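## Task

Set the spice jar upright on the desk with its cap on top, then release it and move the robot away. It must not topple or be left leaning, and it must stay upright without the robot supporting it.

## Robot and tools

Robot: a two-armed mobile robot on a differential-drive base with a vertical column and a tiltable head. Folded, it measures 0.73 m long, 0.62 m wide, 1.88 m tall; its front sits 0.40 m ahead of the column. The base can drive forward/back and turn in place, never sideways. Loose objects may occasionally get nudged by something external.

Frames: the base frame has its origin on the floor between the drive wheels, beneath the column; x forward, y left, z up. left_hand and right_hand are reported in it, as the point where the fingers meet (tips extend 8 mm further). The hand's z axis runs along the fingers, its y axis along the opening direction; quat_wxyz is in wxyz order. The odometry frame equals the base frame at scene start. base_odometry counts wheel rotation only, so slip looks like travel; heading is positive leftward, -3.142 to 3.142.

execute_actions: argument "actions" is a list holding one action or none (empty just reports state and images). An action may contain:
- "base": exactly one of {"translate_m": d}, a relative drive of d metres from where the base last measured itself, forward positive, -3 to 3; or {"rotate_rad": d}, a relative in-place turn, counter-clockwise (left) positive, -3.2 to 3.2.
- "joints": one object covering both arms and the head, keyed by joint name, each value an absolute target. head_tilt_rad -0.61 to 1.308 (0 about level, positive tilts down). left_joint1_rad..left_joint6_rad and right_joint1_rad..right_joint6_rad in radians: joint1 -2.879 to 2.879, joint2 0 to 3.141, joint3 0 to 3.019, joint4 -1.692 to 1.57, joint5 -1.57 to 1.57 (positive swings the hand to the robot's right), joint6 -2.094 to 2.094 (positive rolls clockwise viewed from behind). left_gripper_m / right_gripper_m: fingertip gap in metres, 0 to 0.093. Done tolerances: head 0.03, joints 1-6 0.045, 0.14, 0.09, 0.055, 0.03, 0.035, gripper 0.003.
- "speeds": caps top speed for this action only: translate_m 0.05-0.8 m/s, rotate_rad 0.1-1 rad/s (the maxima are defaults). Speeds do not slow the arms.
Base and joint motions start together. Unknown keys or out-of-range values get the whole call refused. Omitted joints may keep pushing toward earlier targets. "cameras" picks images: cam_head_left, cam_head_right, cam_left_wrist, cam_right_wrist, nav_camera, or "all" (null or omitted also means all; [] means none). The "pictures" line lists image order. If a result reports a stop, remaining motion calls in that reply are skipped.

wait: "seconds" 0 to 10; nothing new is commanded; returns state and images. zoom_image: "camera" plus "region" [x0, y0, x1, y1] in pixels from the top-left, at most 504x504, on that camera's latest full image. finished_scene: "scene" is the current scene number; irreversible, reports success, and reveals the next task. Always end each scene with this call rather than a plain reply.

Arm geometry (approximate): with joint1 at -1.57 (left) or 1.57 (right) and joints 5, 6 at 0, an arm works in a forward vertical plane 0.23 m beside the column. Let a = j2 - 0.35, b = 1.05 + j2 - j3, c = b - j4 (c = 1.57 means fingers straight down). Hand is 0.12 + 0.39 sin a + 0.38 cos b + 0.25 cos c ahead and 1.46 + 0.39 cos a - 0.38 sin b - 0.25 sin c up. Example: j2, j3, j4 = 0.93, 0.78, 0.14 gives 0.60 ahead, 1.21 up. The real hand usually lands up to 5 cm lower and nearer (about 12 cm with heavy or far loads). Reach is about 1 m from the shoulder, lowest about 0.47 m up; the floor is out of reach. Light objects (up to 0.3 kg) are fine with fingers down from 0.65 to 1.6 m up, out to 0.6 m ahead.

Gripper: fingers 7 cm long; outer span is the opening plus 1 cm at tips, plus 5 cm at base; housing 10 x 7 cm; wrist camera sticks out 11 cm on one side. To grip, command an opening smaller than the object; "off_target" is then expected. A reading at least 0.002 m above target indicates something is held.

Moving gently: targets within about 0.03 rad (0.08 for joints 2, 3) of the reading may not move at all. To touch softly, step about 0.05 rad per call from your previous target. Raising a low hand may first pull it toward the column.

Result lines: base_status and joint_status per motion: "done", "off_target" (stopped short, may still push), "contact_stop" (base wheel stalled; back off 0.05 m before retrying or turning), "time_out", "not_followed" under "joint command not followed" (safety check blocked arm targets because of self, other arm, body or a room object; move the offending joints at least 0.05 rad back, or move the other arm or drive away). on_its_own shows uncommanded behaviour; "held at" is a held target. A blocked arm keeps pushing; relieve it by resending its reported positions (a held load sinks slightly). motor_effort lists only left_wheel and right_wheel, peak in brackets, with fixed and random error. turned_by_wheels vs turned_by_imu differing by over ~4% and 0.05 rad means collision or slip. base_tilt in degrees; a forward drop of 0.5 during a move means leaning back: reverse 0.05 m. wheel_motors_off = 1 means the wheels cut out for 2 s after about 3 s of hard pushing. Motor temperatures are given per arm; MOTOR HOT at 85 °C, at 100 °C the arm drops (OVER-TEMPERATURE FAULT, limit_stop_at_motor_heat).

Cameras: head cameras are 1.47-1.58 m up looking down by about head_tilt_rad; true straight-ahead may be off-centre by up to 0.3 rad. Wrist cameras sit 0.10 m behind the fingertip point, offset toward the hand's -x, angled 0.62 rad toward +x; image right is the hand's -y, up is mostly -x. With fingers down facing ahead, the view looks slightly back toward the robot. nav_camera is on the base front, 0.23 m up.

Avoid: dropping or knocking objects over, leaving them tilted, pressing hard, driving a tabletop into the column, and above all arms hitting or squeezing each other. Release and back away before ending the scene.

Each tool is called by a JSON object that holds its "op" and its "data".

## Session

{"op": "execute_actions", "data": {"actions": []}}

Scene clock: 0.00 s.
Motor temperatures (°C, as the motors report them): left_arm=[31 36 28 29 28 28] | right_arm=[30 31 31 31 30 29]
base_odometry: x=+0.000 y=+0.000 heading=+0.000 (m, m, rad; odometry frame)
turned_by_wheels: +0.000 (rad since the last result)
turned_by_imu: +0.000 (rad since the last result)
base_tilt: forward=-0.2 right=+0.1 (deg)
base_status: not commanded
joint_positions: head_tilt_rad=+0.879 left_joint1_rad=-1.574 left_joint2_rad=+0.906 left_joint3_rad=+0.394 left_joint4_rad=-0.960 left_joint5_rad=+0.063 left_joint6_rad=+0.047 left_gripper_m=+0.095 right_joint1_rad=+1.592 right_joint2_rad=+0.912 right_joint3_rad=+0.378 right_joint4_rad=-0.909 right_joint5_rad=+0.021 right_joint6_rad=+0.056 right_gripper_m=+0.095
joint_status: not commanded
wheel_motors_off: 0
motor_effort: left_wheel=+1 right_wheel=+1 (%)
left_hand: x=+0.1333 y=+0.2131 z=+1.2574 quat_wxyz=(+0.456, -0.008, -0.889, +0.040) (m; base frame)
right_hand: x=+0.1306 y=-0.2247 z=+1.2503 quat_wxyz=(+0.443, -0.012, -0.896, +0.016) (m; base frame)
pictures: cam_head_left, cam_head_right, cam_left_wrist, cam_right_wrist, nav_camera
Images, in order (width x height): cam_head_left 896x504, cam_head_right 896x504, cam_left_wrist 616x616, cam_right_wrist 616x616, nav_camera 896x504.

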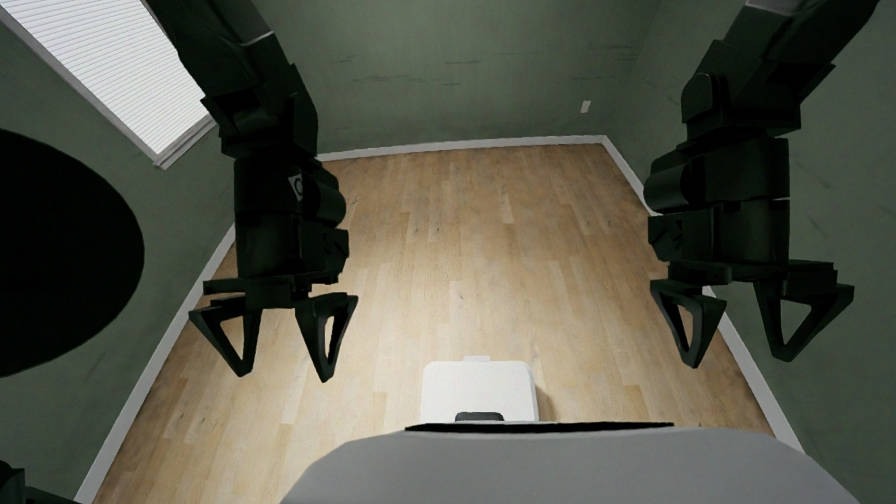

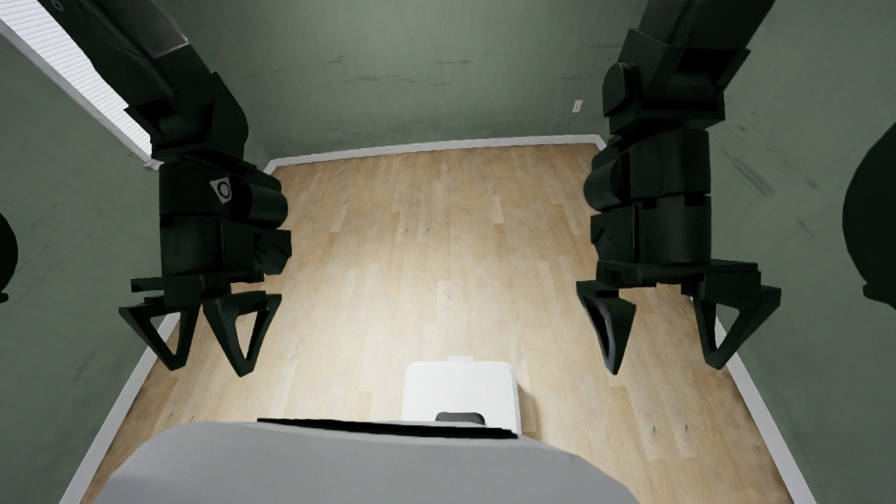

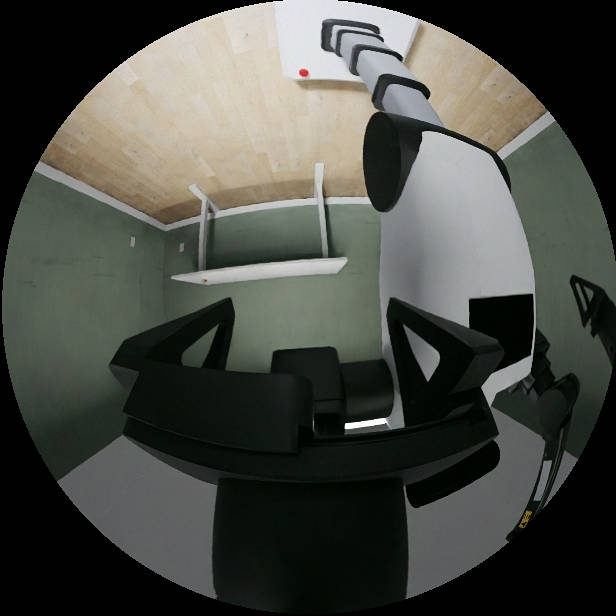

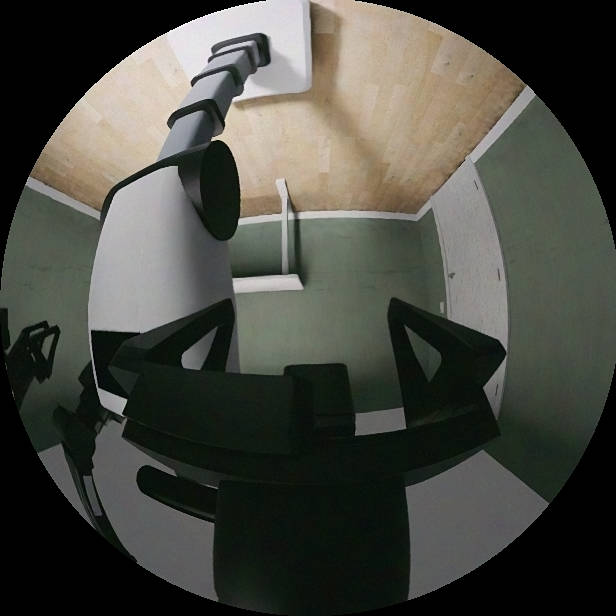

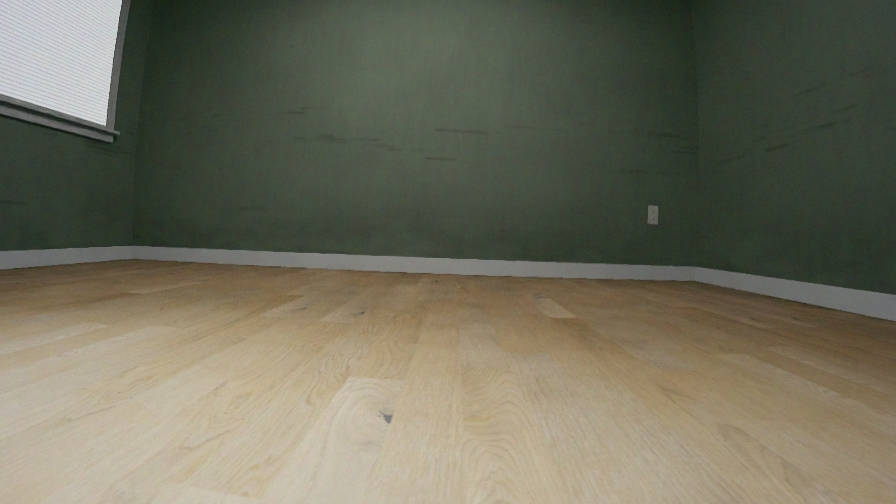

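{"op": "zoom_image", "data": {"camera": "cam_left_wrist", "region": [150, 150, 370, 310]}}

Region (150, 150, 370, 310) of cam_left_wrist's 616x616 image, scaled by 2.291, with more detail than that image has; it fills the top 367 rows of this view, and the rest is white.

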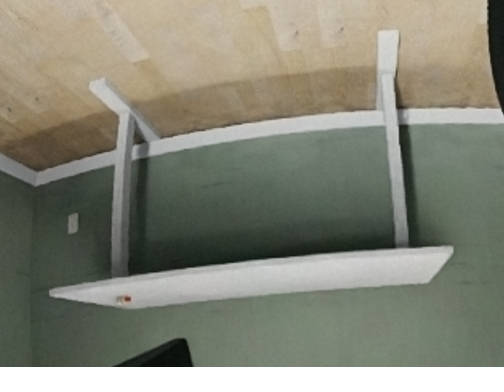

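{"op": "execute_actions", "data": {"actions": [{"base": {"rotate_rad": 2.45}, "joints": {"head_tilt_rad": 0.4}}], "cameras": ["cam_head_left", "cam_head_right", "nav_camera"]}}

Scene clock: 124.03 s.
Motor temperatures (°C, as the motors report them): left_arm=[31 35 28 29 28 28] | right_arm=[30 32 31 31 30 29]
base_odometry: x=+0.000 y=+0.000 heading=+2.449 (m, m, rad; odometry frame)
turned_by_wheels: +2.449 (rad since the last result)
turned_by_imu: +2.457 (rad since the last result)
base_tilt: forward=-0.2 right=+0.2 (deg)
base_status: done
joint_positions: head_tilt_rad=+0.419 left_joint1_rad=-1.574 left_joint2_rad=+0.906 left_joint3_rad=+0.394 left_joint4_rad=-0.960 left_joint5_rad=+0.063 left_joint6_rad=+0.047 left_gripper_m=+0.095 right_joint1_rad=+1.592 right_joint2_rad=+0.912 right_joint3_rad=+0.378 right_joint4_rad=-0.909 right_joint5_rad=+0.021 right_joint6_rad=+0.056 right_gripper_m=+0.095
joint_status: all done
wheel_motors_off: 0
motor_effort: left_wheel=-4(45) right_wheel=+6(48) (%)
left_hand: x=+0.1333 y=+0.2131 z=+1.2574 quat_wxyz=(+0.456, -0.008, -0.889, +0.040) (m; base frame)
right_hand: x=+0.1306 y=-0.2247 z=+1.2503 quat_wxyz=(+0.443, -0.012, -0.896, +0.016) (m; base frame)
pictures: cam_head_left, cam_head_right, nav_camera
Images, in order (width x height): cam_head_left 896x504, cam_head_right 896x504, nav_camera 896x504.

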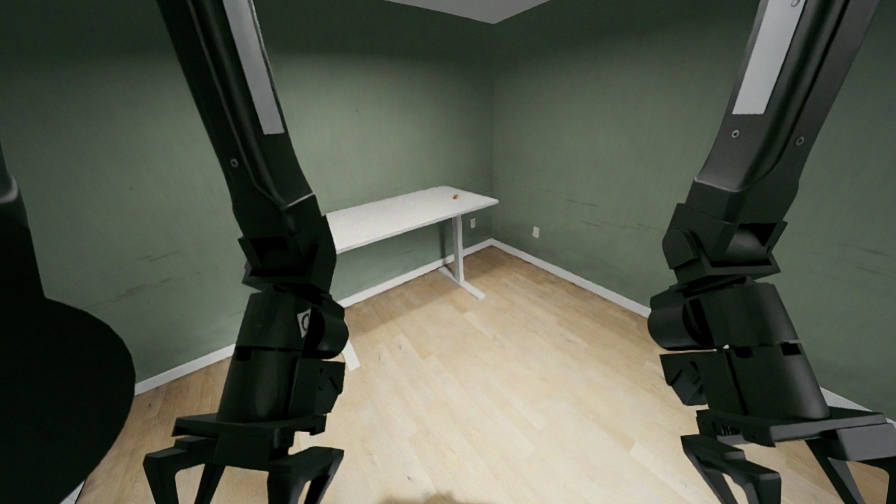

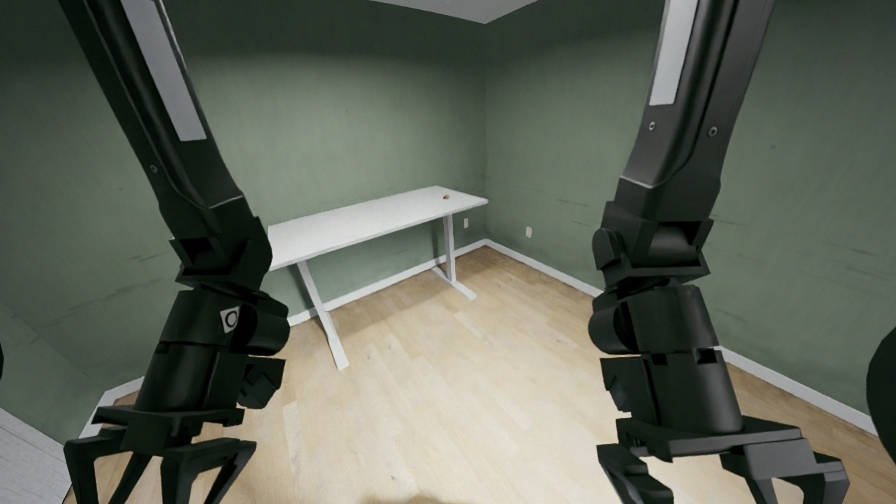

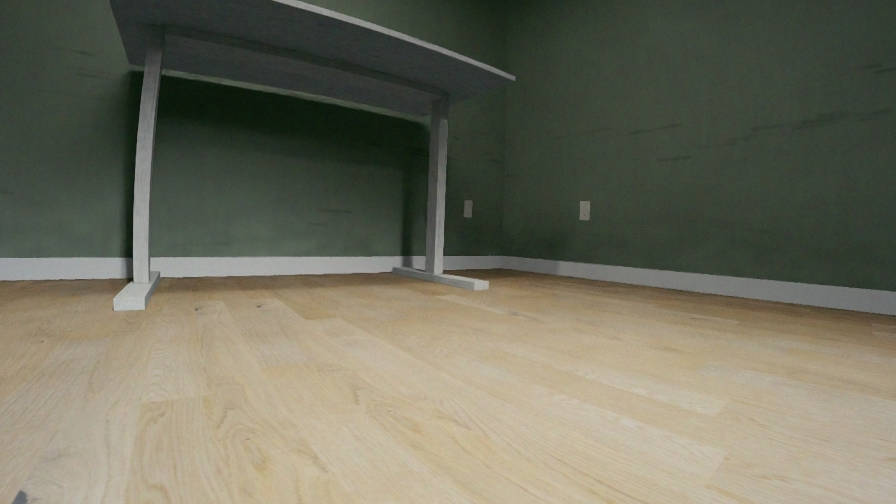

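{"op": "zoom_image", "data": {"camera": "cam_head_left", "region": [415, 170, 515, 230]}}

{"op": "zoom_image", "data": {"camera": "cam_head_right", "region": [260, 160, 510, 380]}}

Region (415, 170, 515, 230) of cam_head_left's 896x504 image, scaled by 5.040, with more detail than that image has; it fills the top 302 rows of this view, and the rest is white.

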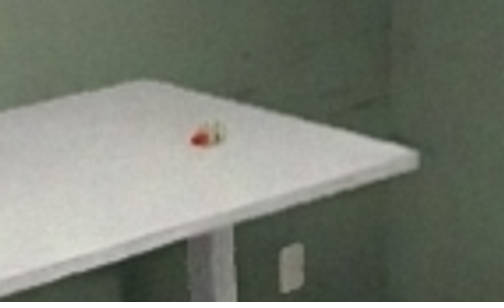

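Region (260, 160, 510, 380) of cam_head_right's 896x504 image, scaled by 2.016, with more detail than that image has; it fills the top 444 rows of this view, and the rest is white.

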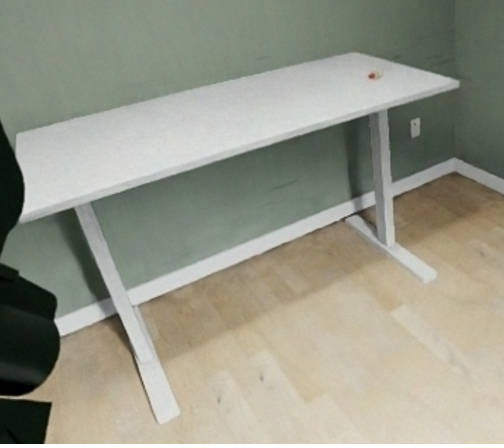

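{"op": "execute_actions", "data": {"actions": [{"base": {"translate_m": 1.3}, "joints": {"head_tilt_rad": 0.62, "right_joint1_rad": 1.57, "right_joint2_rad": 1.476, "right_joint3_rad": 1.814, "right_joint4_rad": -0.859, "right_joint5_rad": 0.0, "right_joint6_rad": 0.0}}]}}

Scene clock: 247.70 s.
Motor temperatures (°C, as the motors report them): left_arm=[31 34 28 29 28 28] | right_arm=[30 33 32 31 30 29]
base_odometry: x=-1.001 y=+0.830 heading=+2.449 (m, m, rad; odometry frame)
turned_by_wheels: +0.001 (rad since the last result)
turned_by_imu: +0.005 (rad since the last result)
base_tilt: forward=-0.4 right=+0.2 (deg)
base_status: done
joint_positions: head_tilt_rad=+0.624 left_joint1_rad=-1.574 left_joint2_rad=+0.906 left_joint3_rad=+0.395 left_joint4_rad=-0.960 left_joint5_rad=+0.063 left_joint6_rad=+0.047 left_gripper_m=+0.095 right_joint1_rad=+1.575 right_joint2_rad=+1.461 right_joint3_rad=+1.788 right_joint4_rad=-0.863 right_joint5_rad=+0.003 right_joint6_rad=+0.006 right_gripper_m=+0.095
joint_status: all done
wheel_motors_off: 0
motor_effort: left_wheel=+0(48) right_wheel=-1(63) (%)
left_hand: x=+0.1339 y=+0.2131 z=+1.2572 quat_wxyz=(+0.455, -0.008, -0.890, +0.040) (m; base frame)
right_hand: x=+0.7533 y=-0.2237 z=+1.1277 quat_wxyz=(+0.006, -0.002, -1.000, +0.000) (m; base frame)
pictures: cam_head_left, cam_head_right, cam_left_wrist, cam_right_wrist, nav_camera
Images, in order (width x height): cam_head_left 896x504, cam_head_right 896x504, cam_left_wrist 616x616, cam_right_wrist 616x616, nav_camera 896x504.

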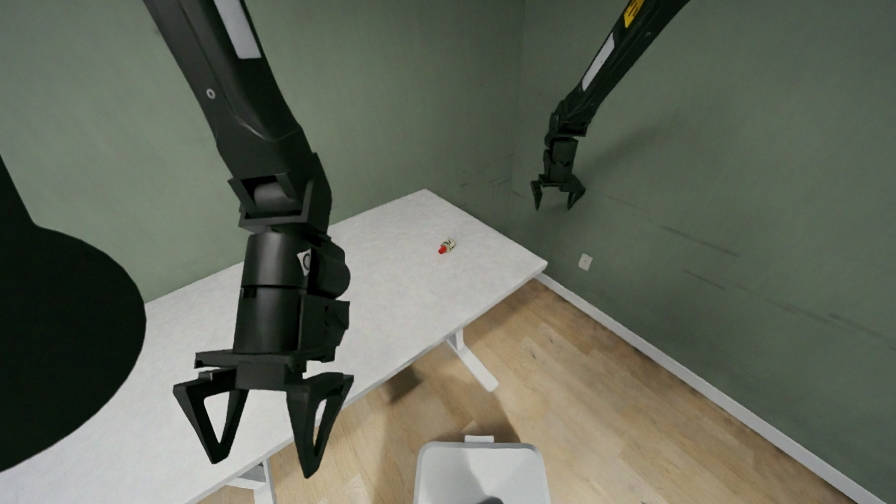

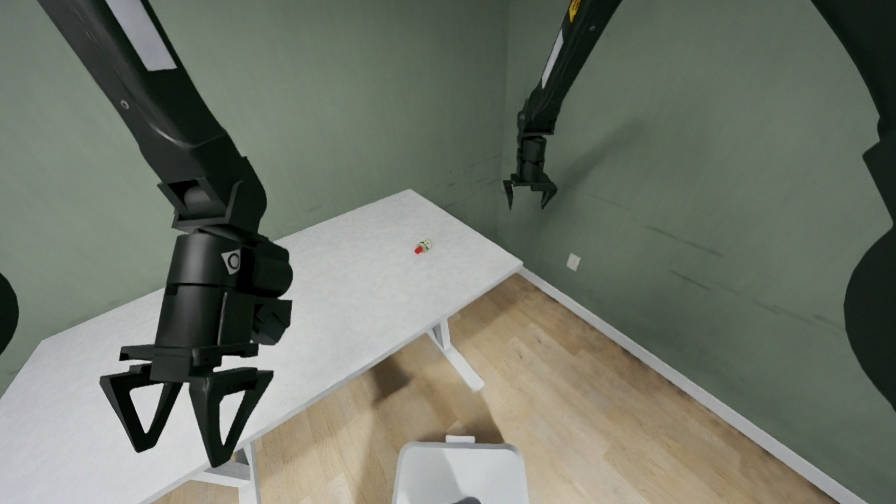

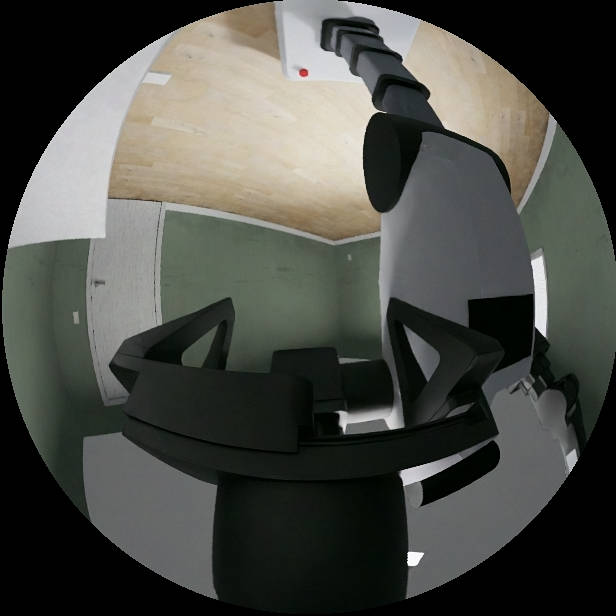

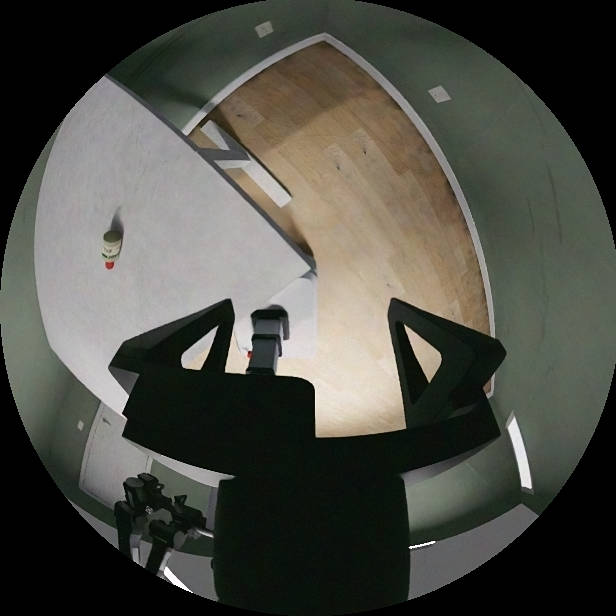

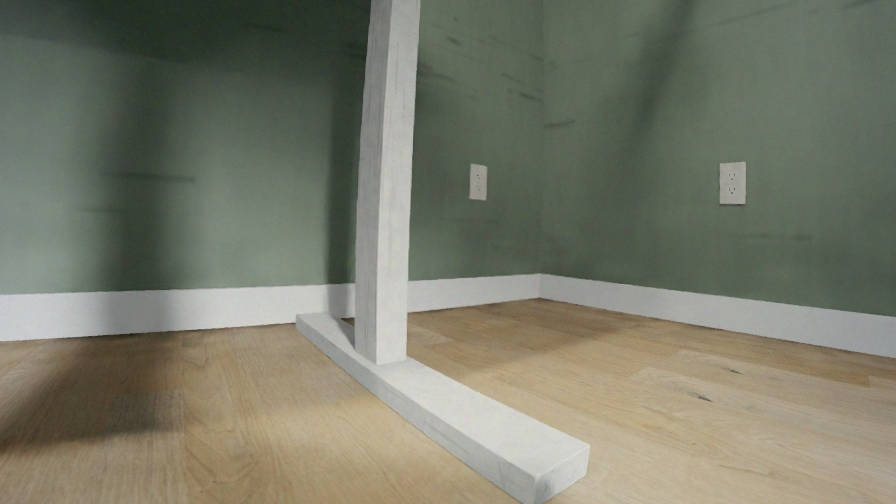

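{"op": "execute_actions", "data": {"actions": []}}

Scene clock: 278.13 s.
Motor temperatures (°C, as the motors report them): left_arm=[31 34 28 29 28 28] | right_arm=[30 37 36 31 30 29]
base_odometry: x=-1.001 y=+0.830 heading=+2.449 (m, m, rad; odometry frame)
turned_by_wheels: +0.000 (rad since the last result)
turned_by_imu: +0.001 (rad since the last result)
base_tilt: forward=-0.2 right=+0.1 (deg)
base_status: done
joint_positions: head_tilt_rad=+0.624 left_joint1_rad=-1.574 left_joint2_rad=+0.906 left_joint3_rad=+0.395 left_joint4_rad=-0.960 left_joint5_rad=+0.063 left_joint6_rad=+0.047 left_gripper_m=+0.095 right_joint1_rad=+1.575 right_joint2_rad=+1.461 right_joint3_rad=+1.788 right_joint4_rad=-0.863 right_joint5_rad=+0.003 right_joint6_rad=+0.006 right_gripper_m=+0.095
joint_status: all done
wheel_motors_off: 0
motor_effort: left_wheel=+0(48) right_wheel=-1(63) (%)
left_hand: x=+0.1339 y=+0.2131 z=+1.2572 quat_wxyz=(+0.455, -0.008, -0.890, +0.040) (m; base frame)
right_hand: x=+0.7533 y=-0.2237 z=+1.1277 quat_wxyz=(+0.006, -0.002, -1.000, +0.000) (m; base frame)
pictures: cam_head_left, cam_head_right, cam_left_wrist, cam_right_wrist, nav_camera
Images, in order (width x height): cam_head_left 896x504, cam_head_right 896x504, cam_left_wrist 616x616, cam_right_wrist 616x616, nav_camera 896x504.

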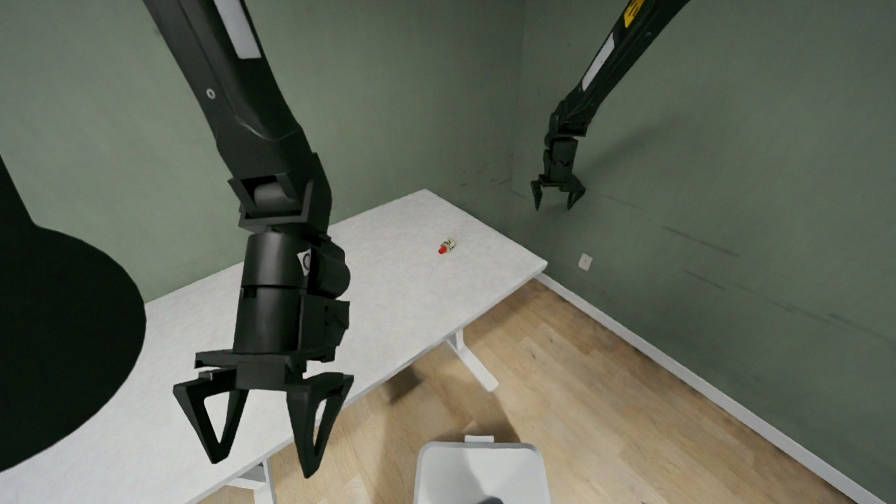

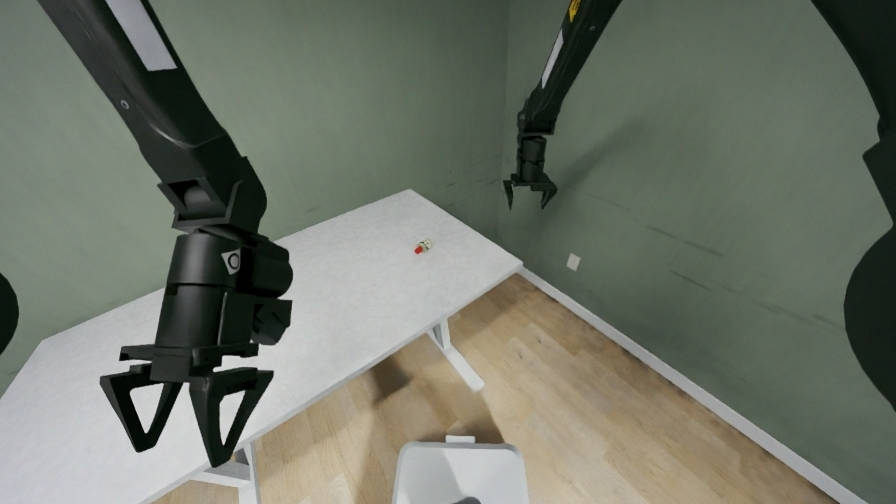

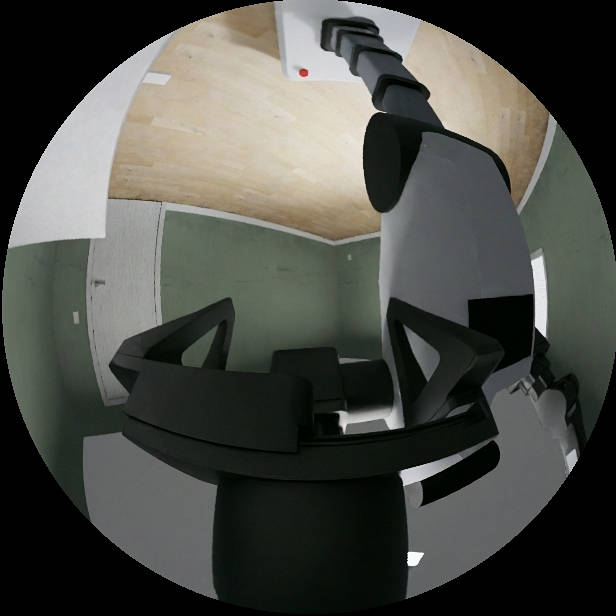

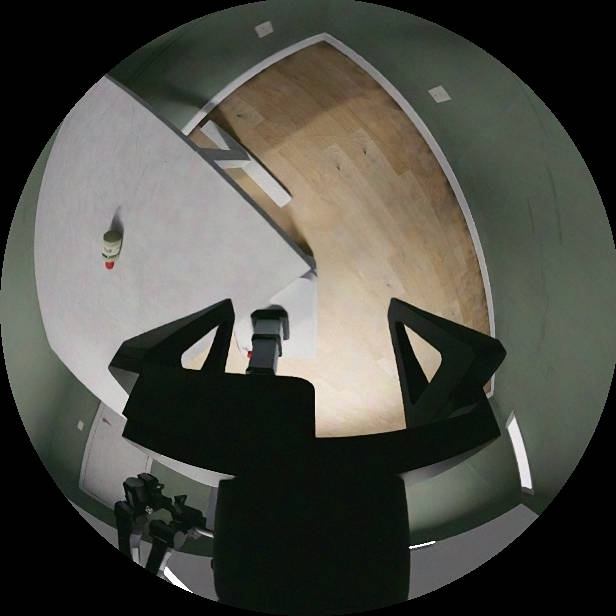

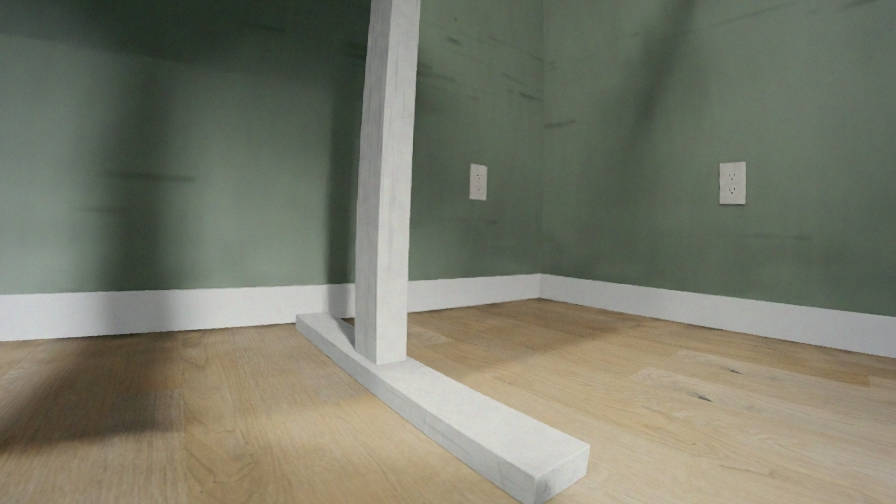

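{"op": "zoom_image", "data": {"camera": "cam_head_left", "region": [400, 210, 500, 280]}}

{"op": "zoom_image", "data": {"camera": "cam_right_wrist", "region": [70, 210, 160, 290]}}

{"op": "zoom_image", "data": {"camera": "cam_head_right", "region": [375, 210, 475, 280]}}

Region (400, 210, 500, 280) of cam_head_left's 896x504 image, scaled by 5.040, with more detail than that image has; it fills the top 353 rows of this view, and the rest is white.

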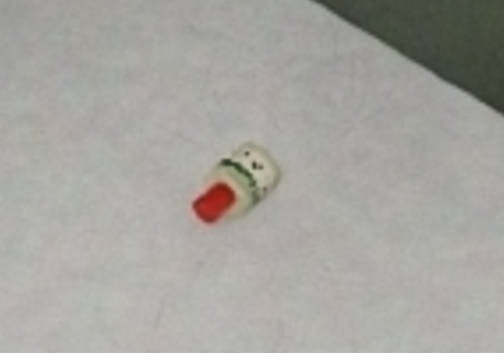

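Region (70, 210, 160, 290) of cam_right_wrist's 616x616 image, scaled by 5.600, with more detail than that image has.

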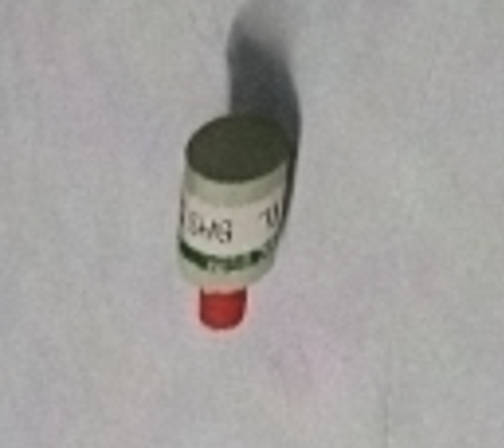

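Region (375, 210, 475, 280) of cam_head_right's 896x504 image, scaled by 5.040, with more detail than that image has; it fills the top 353 rows of this view, and the rest is white.

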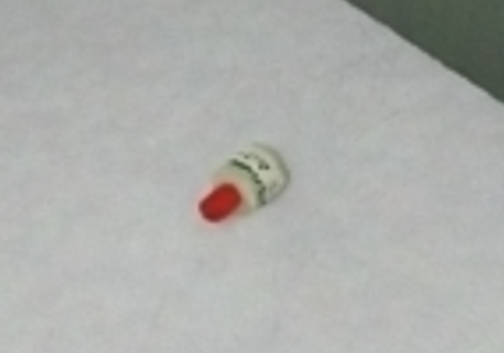

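{"op": "execute_actions", "data": {"actions": [{"base": {"rotate_rad": 0.45}, "joints": {"right_joint2_rad": 1.543, "right_joint3_rad": 1.748, "right_joint4_rad": -0.727, "right_joint6_rad": -2.09, "head_tilt_rad": 0.75}}]}}

Scene clock: 400.10 s.
Motor temperatures (°C, as the motors report them): left_arm=[31 33 28 29 28 28] | right_arm=[30 42 38 31 30 29]
base_odometry: x=-1.001 y=+0.830 heading=+2.898 (m, m, rad; odometry frame)
turned_by_wheels: +0.449 (rad since the last result)
turned_by_imu: +0.448 (rad since the last result)
base_tilt: forward=-0.4 right=+0.2 (deg)
base_status: done
joint_positions: head_tilt_rad=+0.752 left_joint1_rad=-1.574 left_joint2_rad=+0.906 left_joint3_rad=+0.395 left_joint4_rad=-0.960 left_joint5_rad=+0.063 left_joint6_rad=+0.047 left_gripper_m=+0.095 right_joint1_rad=+1.576 right_joint2_rad=+1.553 right_joint3_rad=+1.744 right_joint4_rad=-0.735 right_joint5_rad=+0.002 right_joint6_rad=-2.080 right_gripper_m=+0.095
joint_status: all done
joint sent to its limit — the command would take right_joint6_rad past its lower limit, so that joint was sent only as far as its limit.
wheel_motors_off: 0
motor_effort: left_wheel=-5(47) right_wheel=+6(50) (%)
left_hand: x=+0.1339 y=+0.2131 z=+1.2572 quat_wxyz=(+0.455, -0.008, -0.890, +0.040) (m; base frame)
right_hand: x=+0.7288 y=-0.2220 z=+1.0588 quat_wxyz=(+0.004, +0.863, -0.505, -0.009) (m; base frame)
pictures: cam_head_left, cam_head_right, cam_left_wrist, cam_right_wrist, nav_camera
Images, in order (width x height): cam_head_left 896x504, cam_head_right 896x504, cam_left_wrist 616x616, cam_right_wrist 616x616, nav_camera 896x504.

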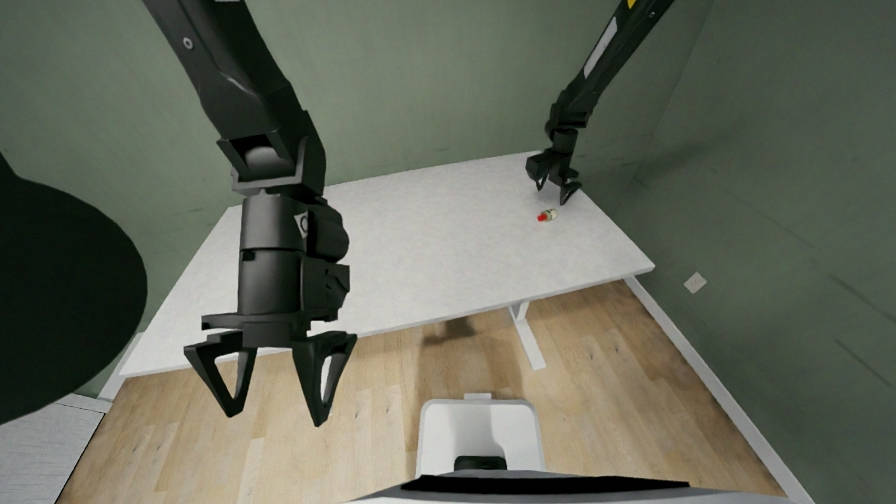

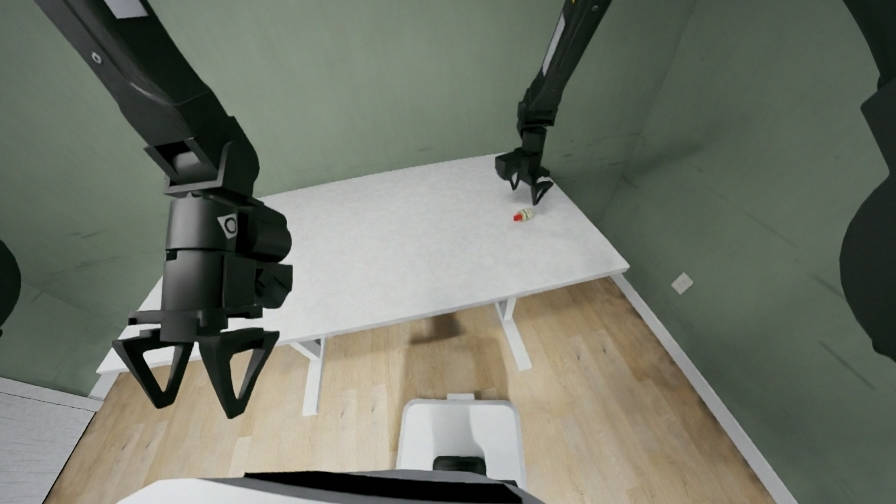

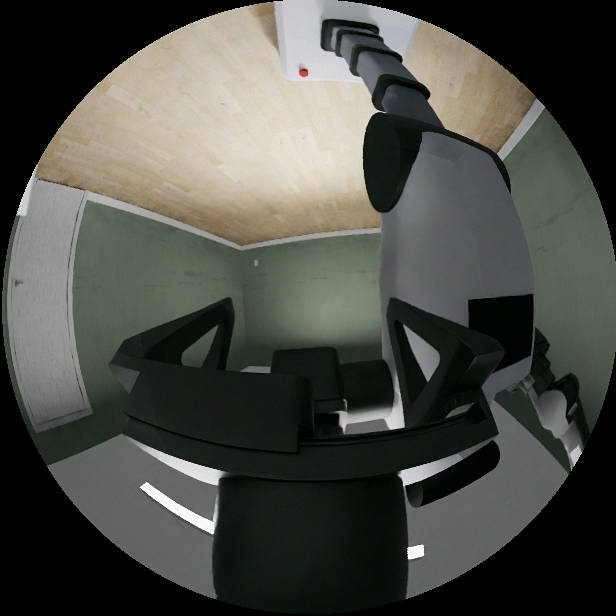

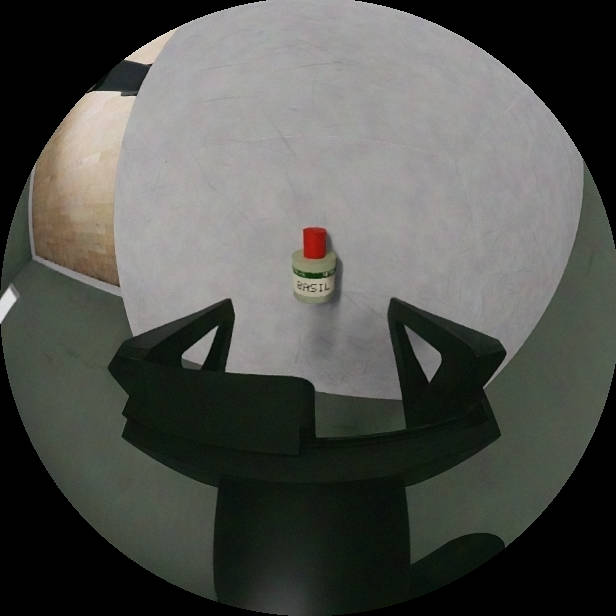

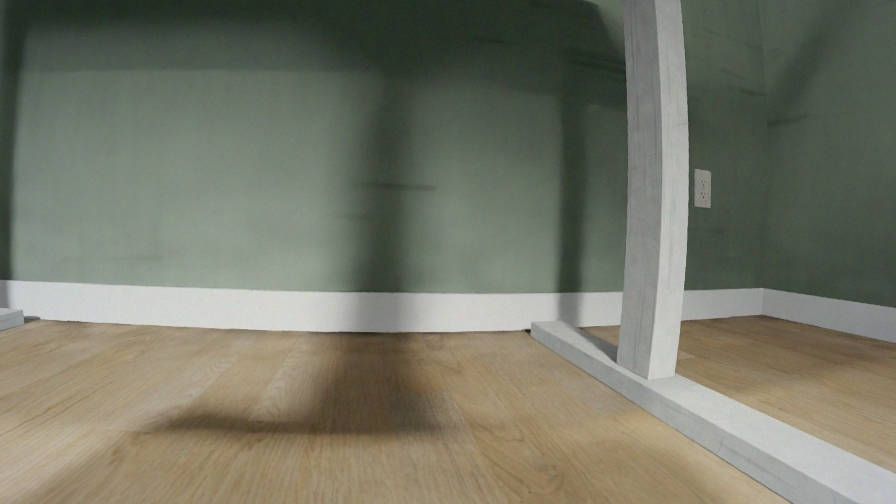

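{"op": "zoom_image", "data": {"camera": "cam_right_wrist", "region": [255, 210, 375, 320]}}

Region (255, 210, 375, 320) of cam_right_wrist's 616x616 image, scaled by 4.200, with more detail than that image has; it fills the top 462 rows of this view, and the rest is white.

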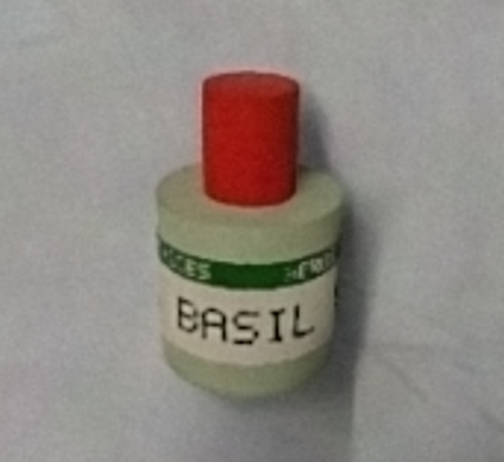

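{"op": "execute_actions", "data": {"actions": [{"joints": {"right_joint2_rad": 1.712, "right_joint3_rad": 1.895, "right_joint4_rad": -0.695}}], "cameras": ["cam_right_wrist", "cam_head_right"]}}

Scene clock: 521.13 s.
Motor temperatures (°C, as the motors report them): left_arm=[31 32 28 29 28 28] | right_arm=[30 46 37 31 30 29]
base_odometry: x=-1.001 y=+0.830 heading=+2.898 (m, m, rad; odometry frame)
turned_by_wheels: +0.000 (rad since the last result)
turned_by_imu: +0.001 (rad since the last result)
base_tilt: forward=-0.2 right=+0.1 (deg)
base_status: not commanded
joint_positions: head_tilt_rad=+0.752 left_joint1_rad=-1.574 left_joint2_rad=+0.906 left_joint3_rad=+0.395 left_joint4_rad=-0.960 left_joint5_rad=+0.063 left_joint6_rad=+0.047 left_gripper_m=+0.095 right_joint1_rad=+1.576 right_joint2_rad=+1.724 right_joint3_rad=+1.874 right_joint4_rad=-0.698 right_joint5_rad=+0.002 right_joint6_rad=-2.080 right_gripper_m=+0.095
joint_status: all done
wheel_motors_off: 0
motor_effort: left_wheel=-9(7) right_wheel=+8(8) (%)
left_hand: x=+0.1339 y=+0.2131 z=+1.2572 quat_wxyz=(+0.455, -0.008, -0.890, +0.040) (m; base frame)
right_hand: x=+0.7340 y=-0.2217 z=+0.9857 quat_wxyz=(+0.005, +0.863, -0.505, -0.011) (m; base frame)
pictures: cam_head_right, cam_right_wrist
Images, in order (width x height): cam_head_right 896x504, cam_right_wrist 616x616.

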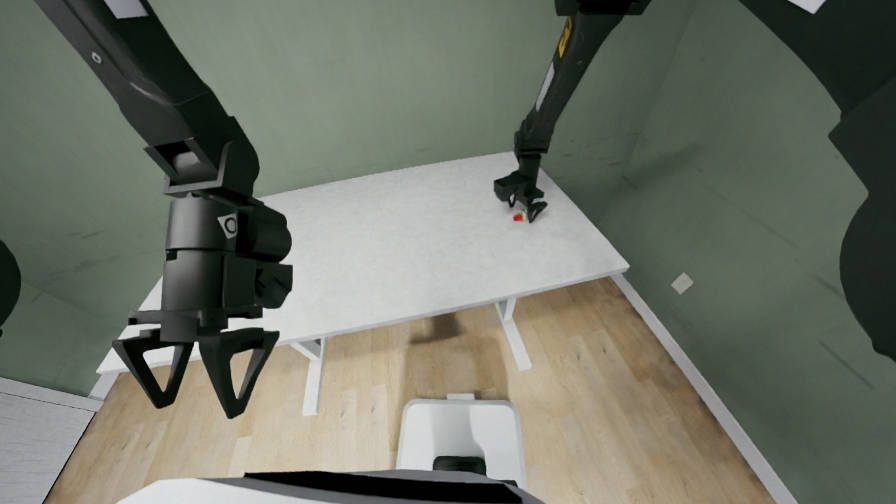

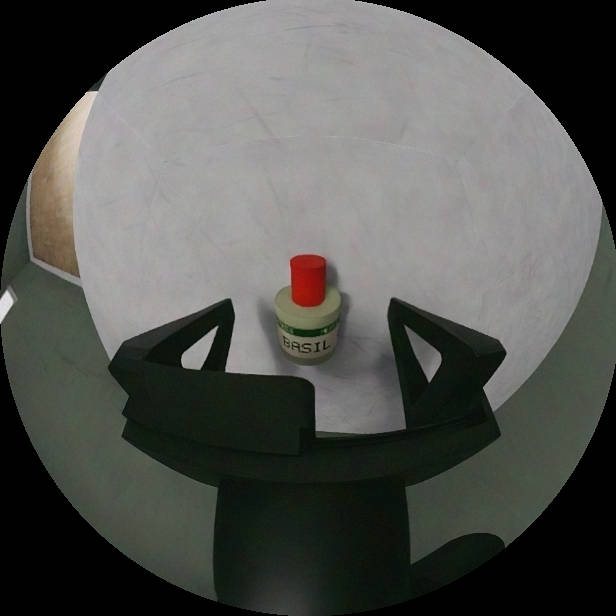

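{"op": "zoom_image", "data": {"camera": "cam_right_wrist", "region": [220, 240, 400, 390]}}

Region (220, 240, 400, 390) of cam_right_wrist's 616x616 image, scaled by 2.800, with more detail than that image has.

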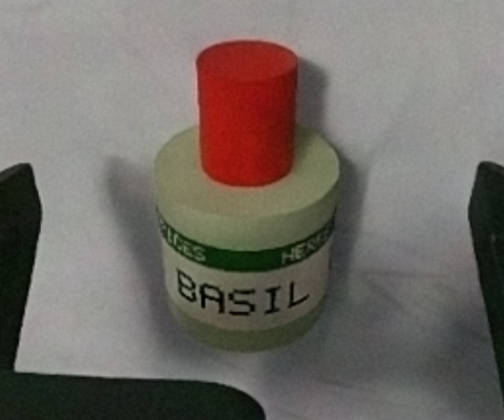

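{"op": "zoom_image", "data": {"camera": "cam_head_right", "region": [470, 150, 580, 240]}}

Region (470, 150, 580, 240) of cam_head_right's 896x504 image, scaled by 4.582, with more detail than that image has; it fills the top 412 rows of this view, and the rest is white.

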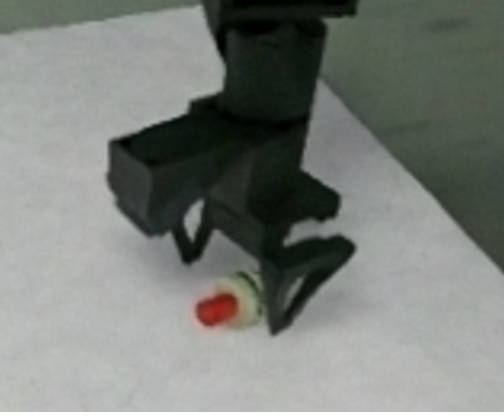

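{"op": "execute_actions", "data": {"actions": [{"joints": {"right_joint2_rad": 1.76, "right_joint3_rad": 1.947}}], "cameras": ["cam_right_wrist", "cam_head_right"]}}

Scene clock: 609.00 s.
Motor temperatures (°C, as the motors report them): left_arm=[31 32 28 29 28 28] | right_arm=[30 49 38 31 30 30]
base_odometry: x=-1.001 y=+0.830 heading=+2.898 (m, m, rad; odometry frame)
turned_by_wheels: +0.000 (rad since the last result)
turned_by_imu: +0.001 (rad since the last result)
base_tilt: forward=-0.2 right=+0.3 (deg)
base_status: not commanded
joint_positions: head_tilt_rad=+0.752 left_joint1_rad=-1.574 left_joint2_rad=+0.906 left_joint3_rad=+0.395 left_joint4_rad=-0.960 left_joint5_rad=+0.063 left_joint6_rad=+0.047 left_gripper_m=+0.095 right_joint1_rad=+1.576 right_joint2_rad=+1.744 right_joint3_rad=+1.911 right_joint4_rad=-0.698 right_joint5_rad=+0.002 right_joint6_rad=-2.080 right_gripper_m=+0.095
joint_status: all done
wheel_motors_off: 0
motor_effort: left_wheel=-7(5) right_wheel=+8(9) (%)
left_hand: x=+0.1339 y=+0.2131 z=+1.2572 quat_wxyz=(+0.455, -0.008, -0.890, +0.040) (m; base frame)
right_hand: x=+0.7446 y=-0.2216 z=+0.9823 quat_wxyz=(+0.001, +0.863, -0.505, -0.004) (m; base frame)
pictures: cam_head_right, cam_right_wrist
Images, in order (width x height): cam_head_right 896x504, cam_right_wrist 616x616.

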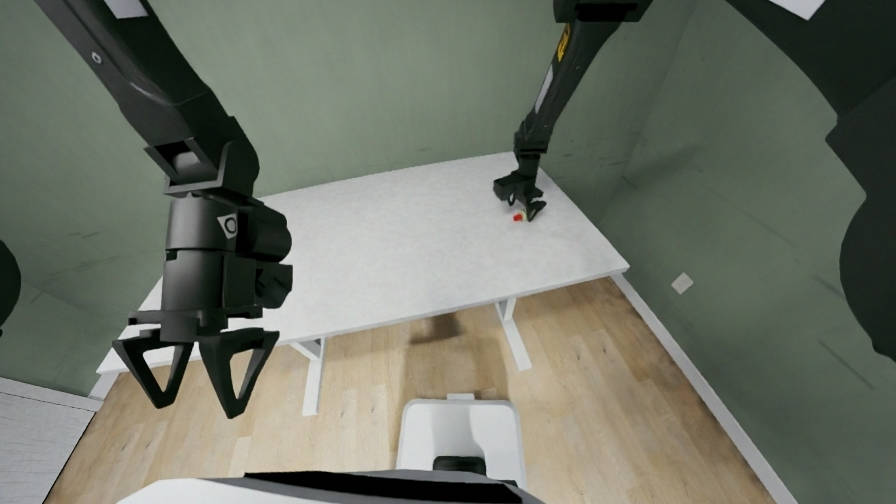

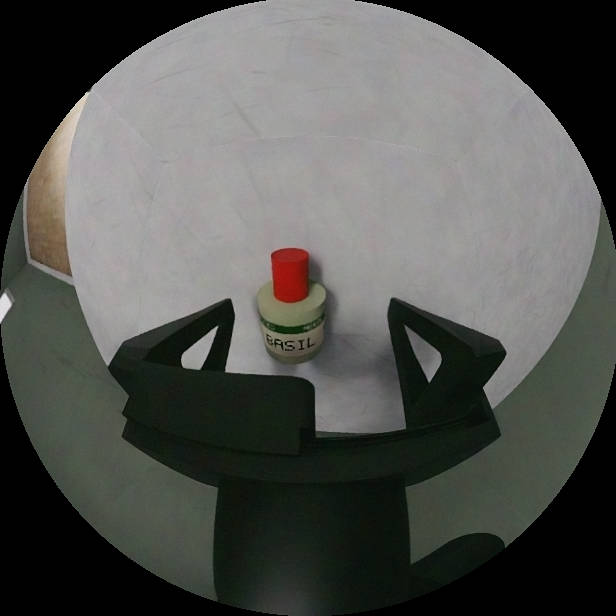

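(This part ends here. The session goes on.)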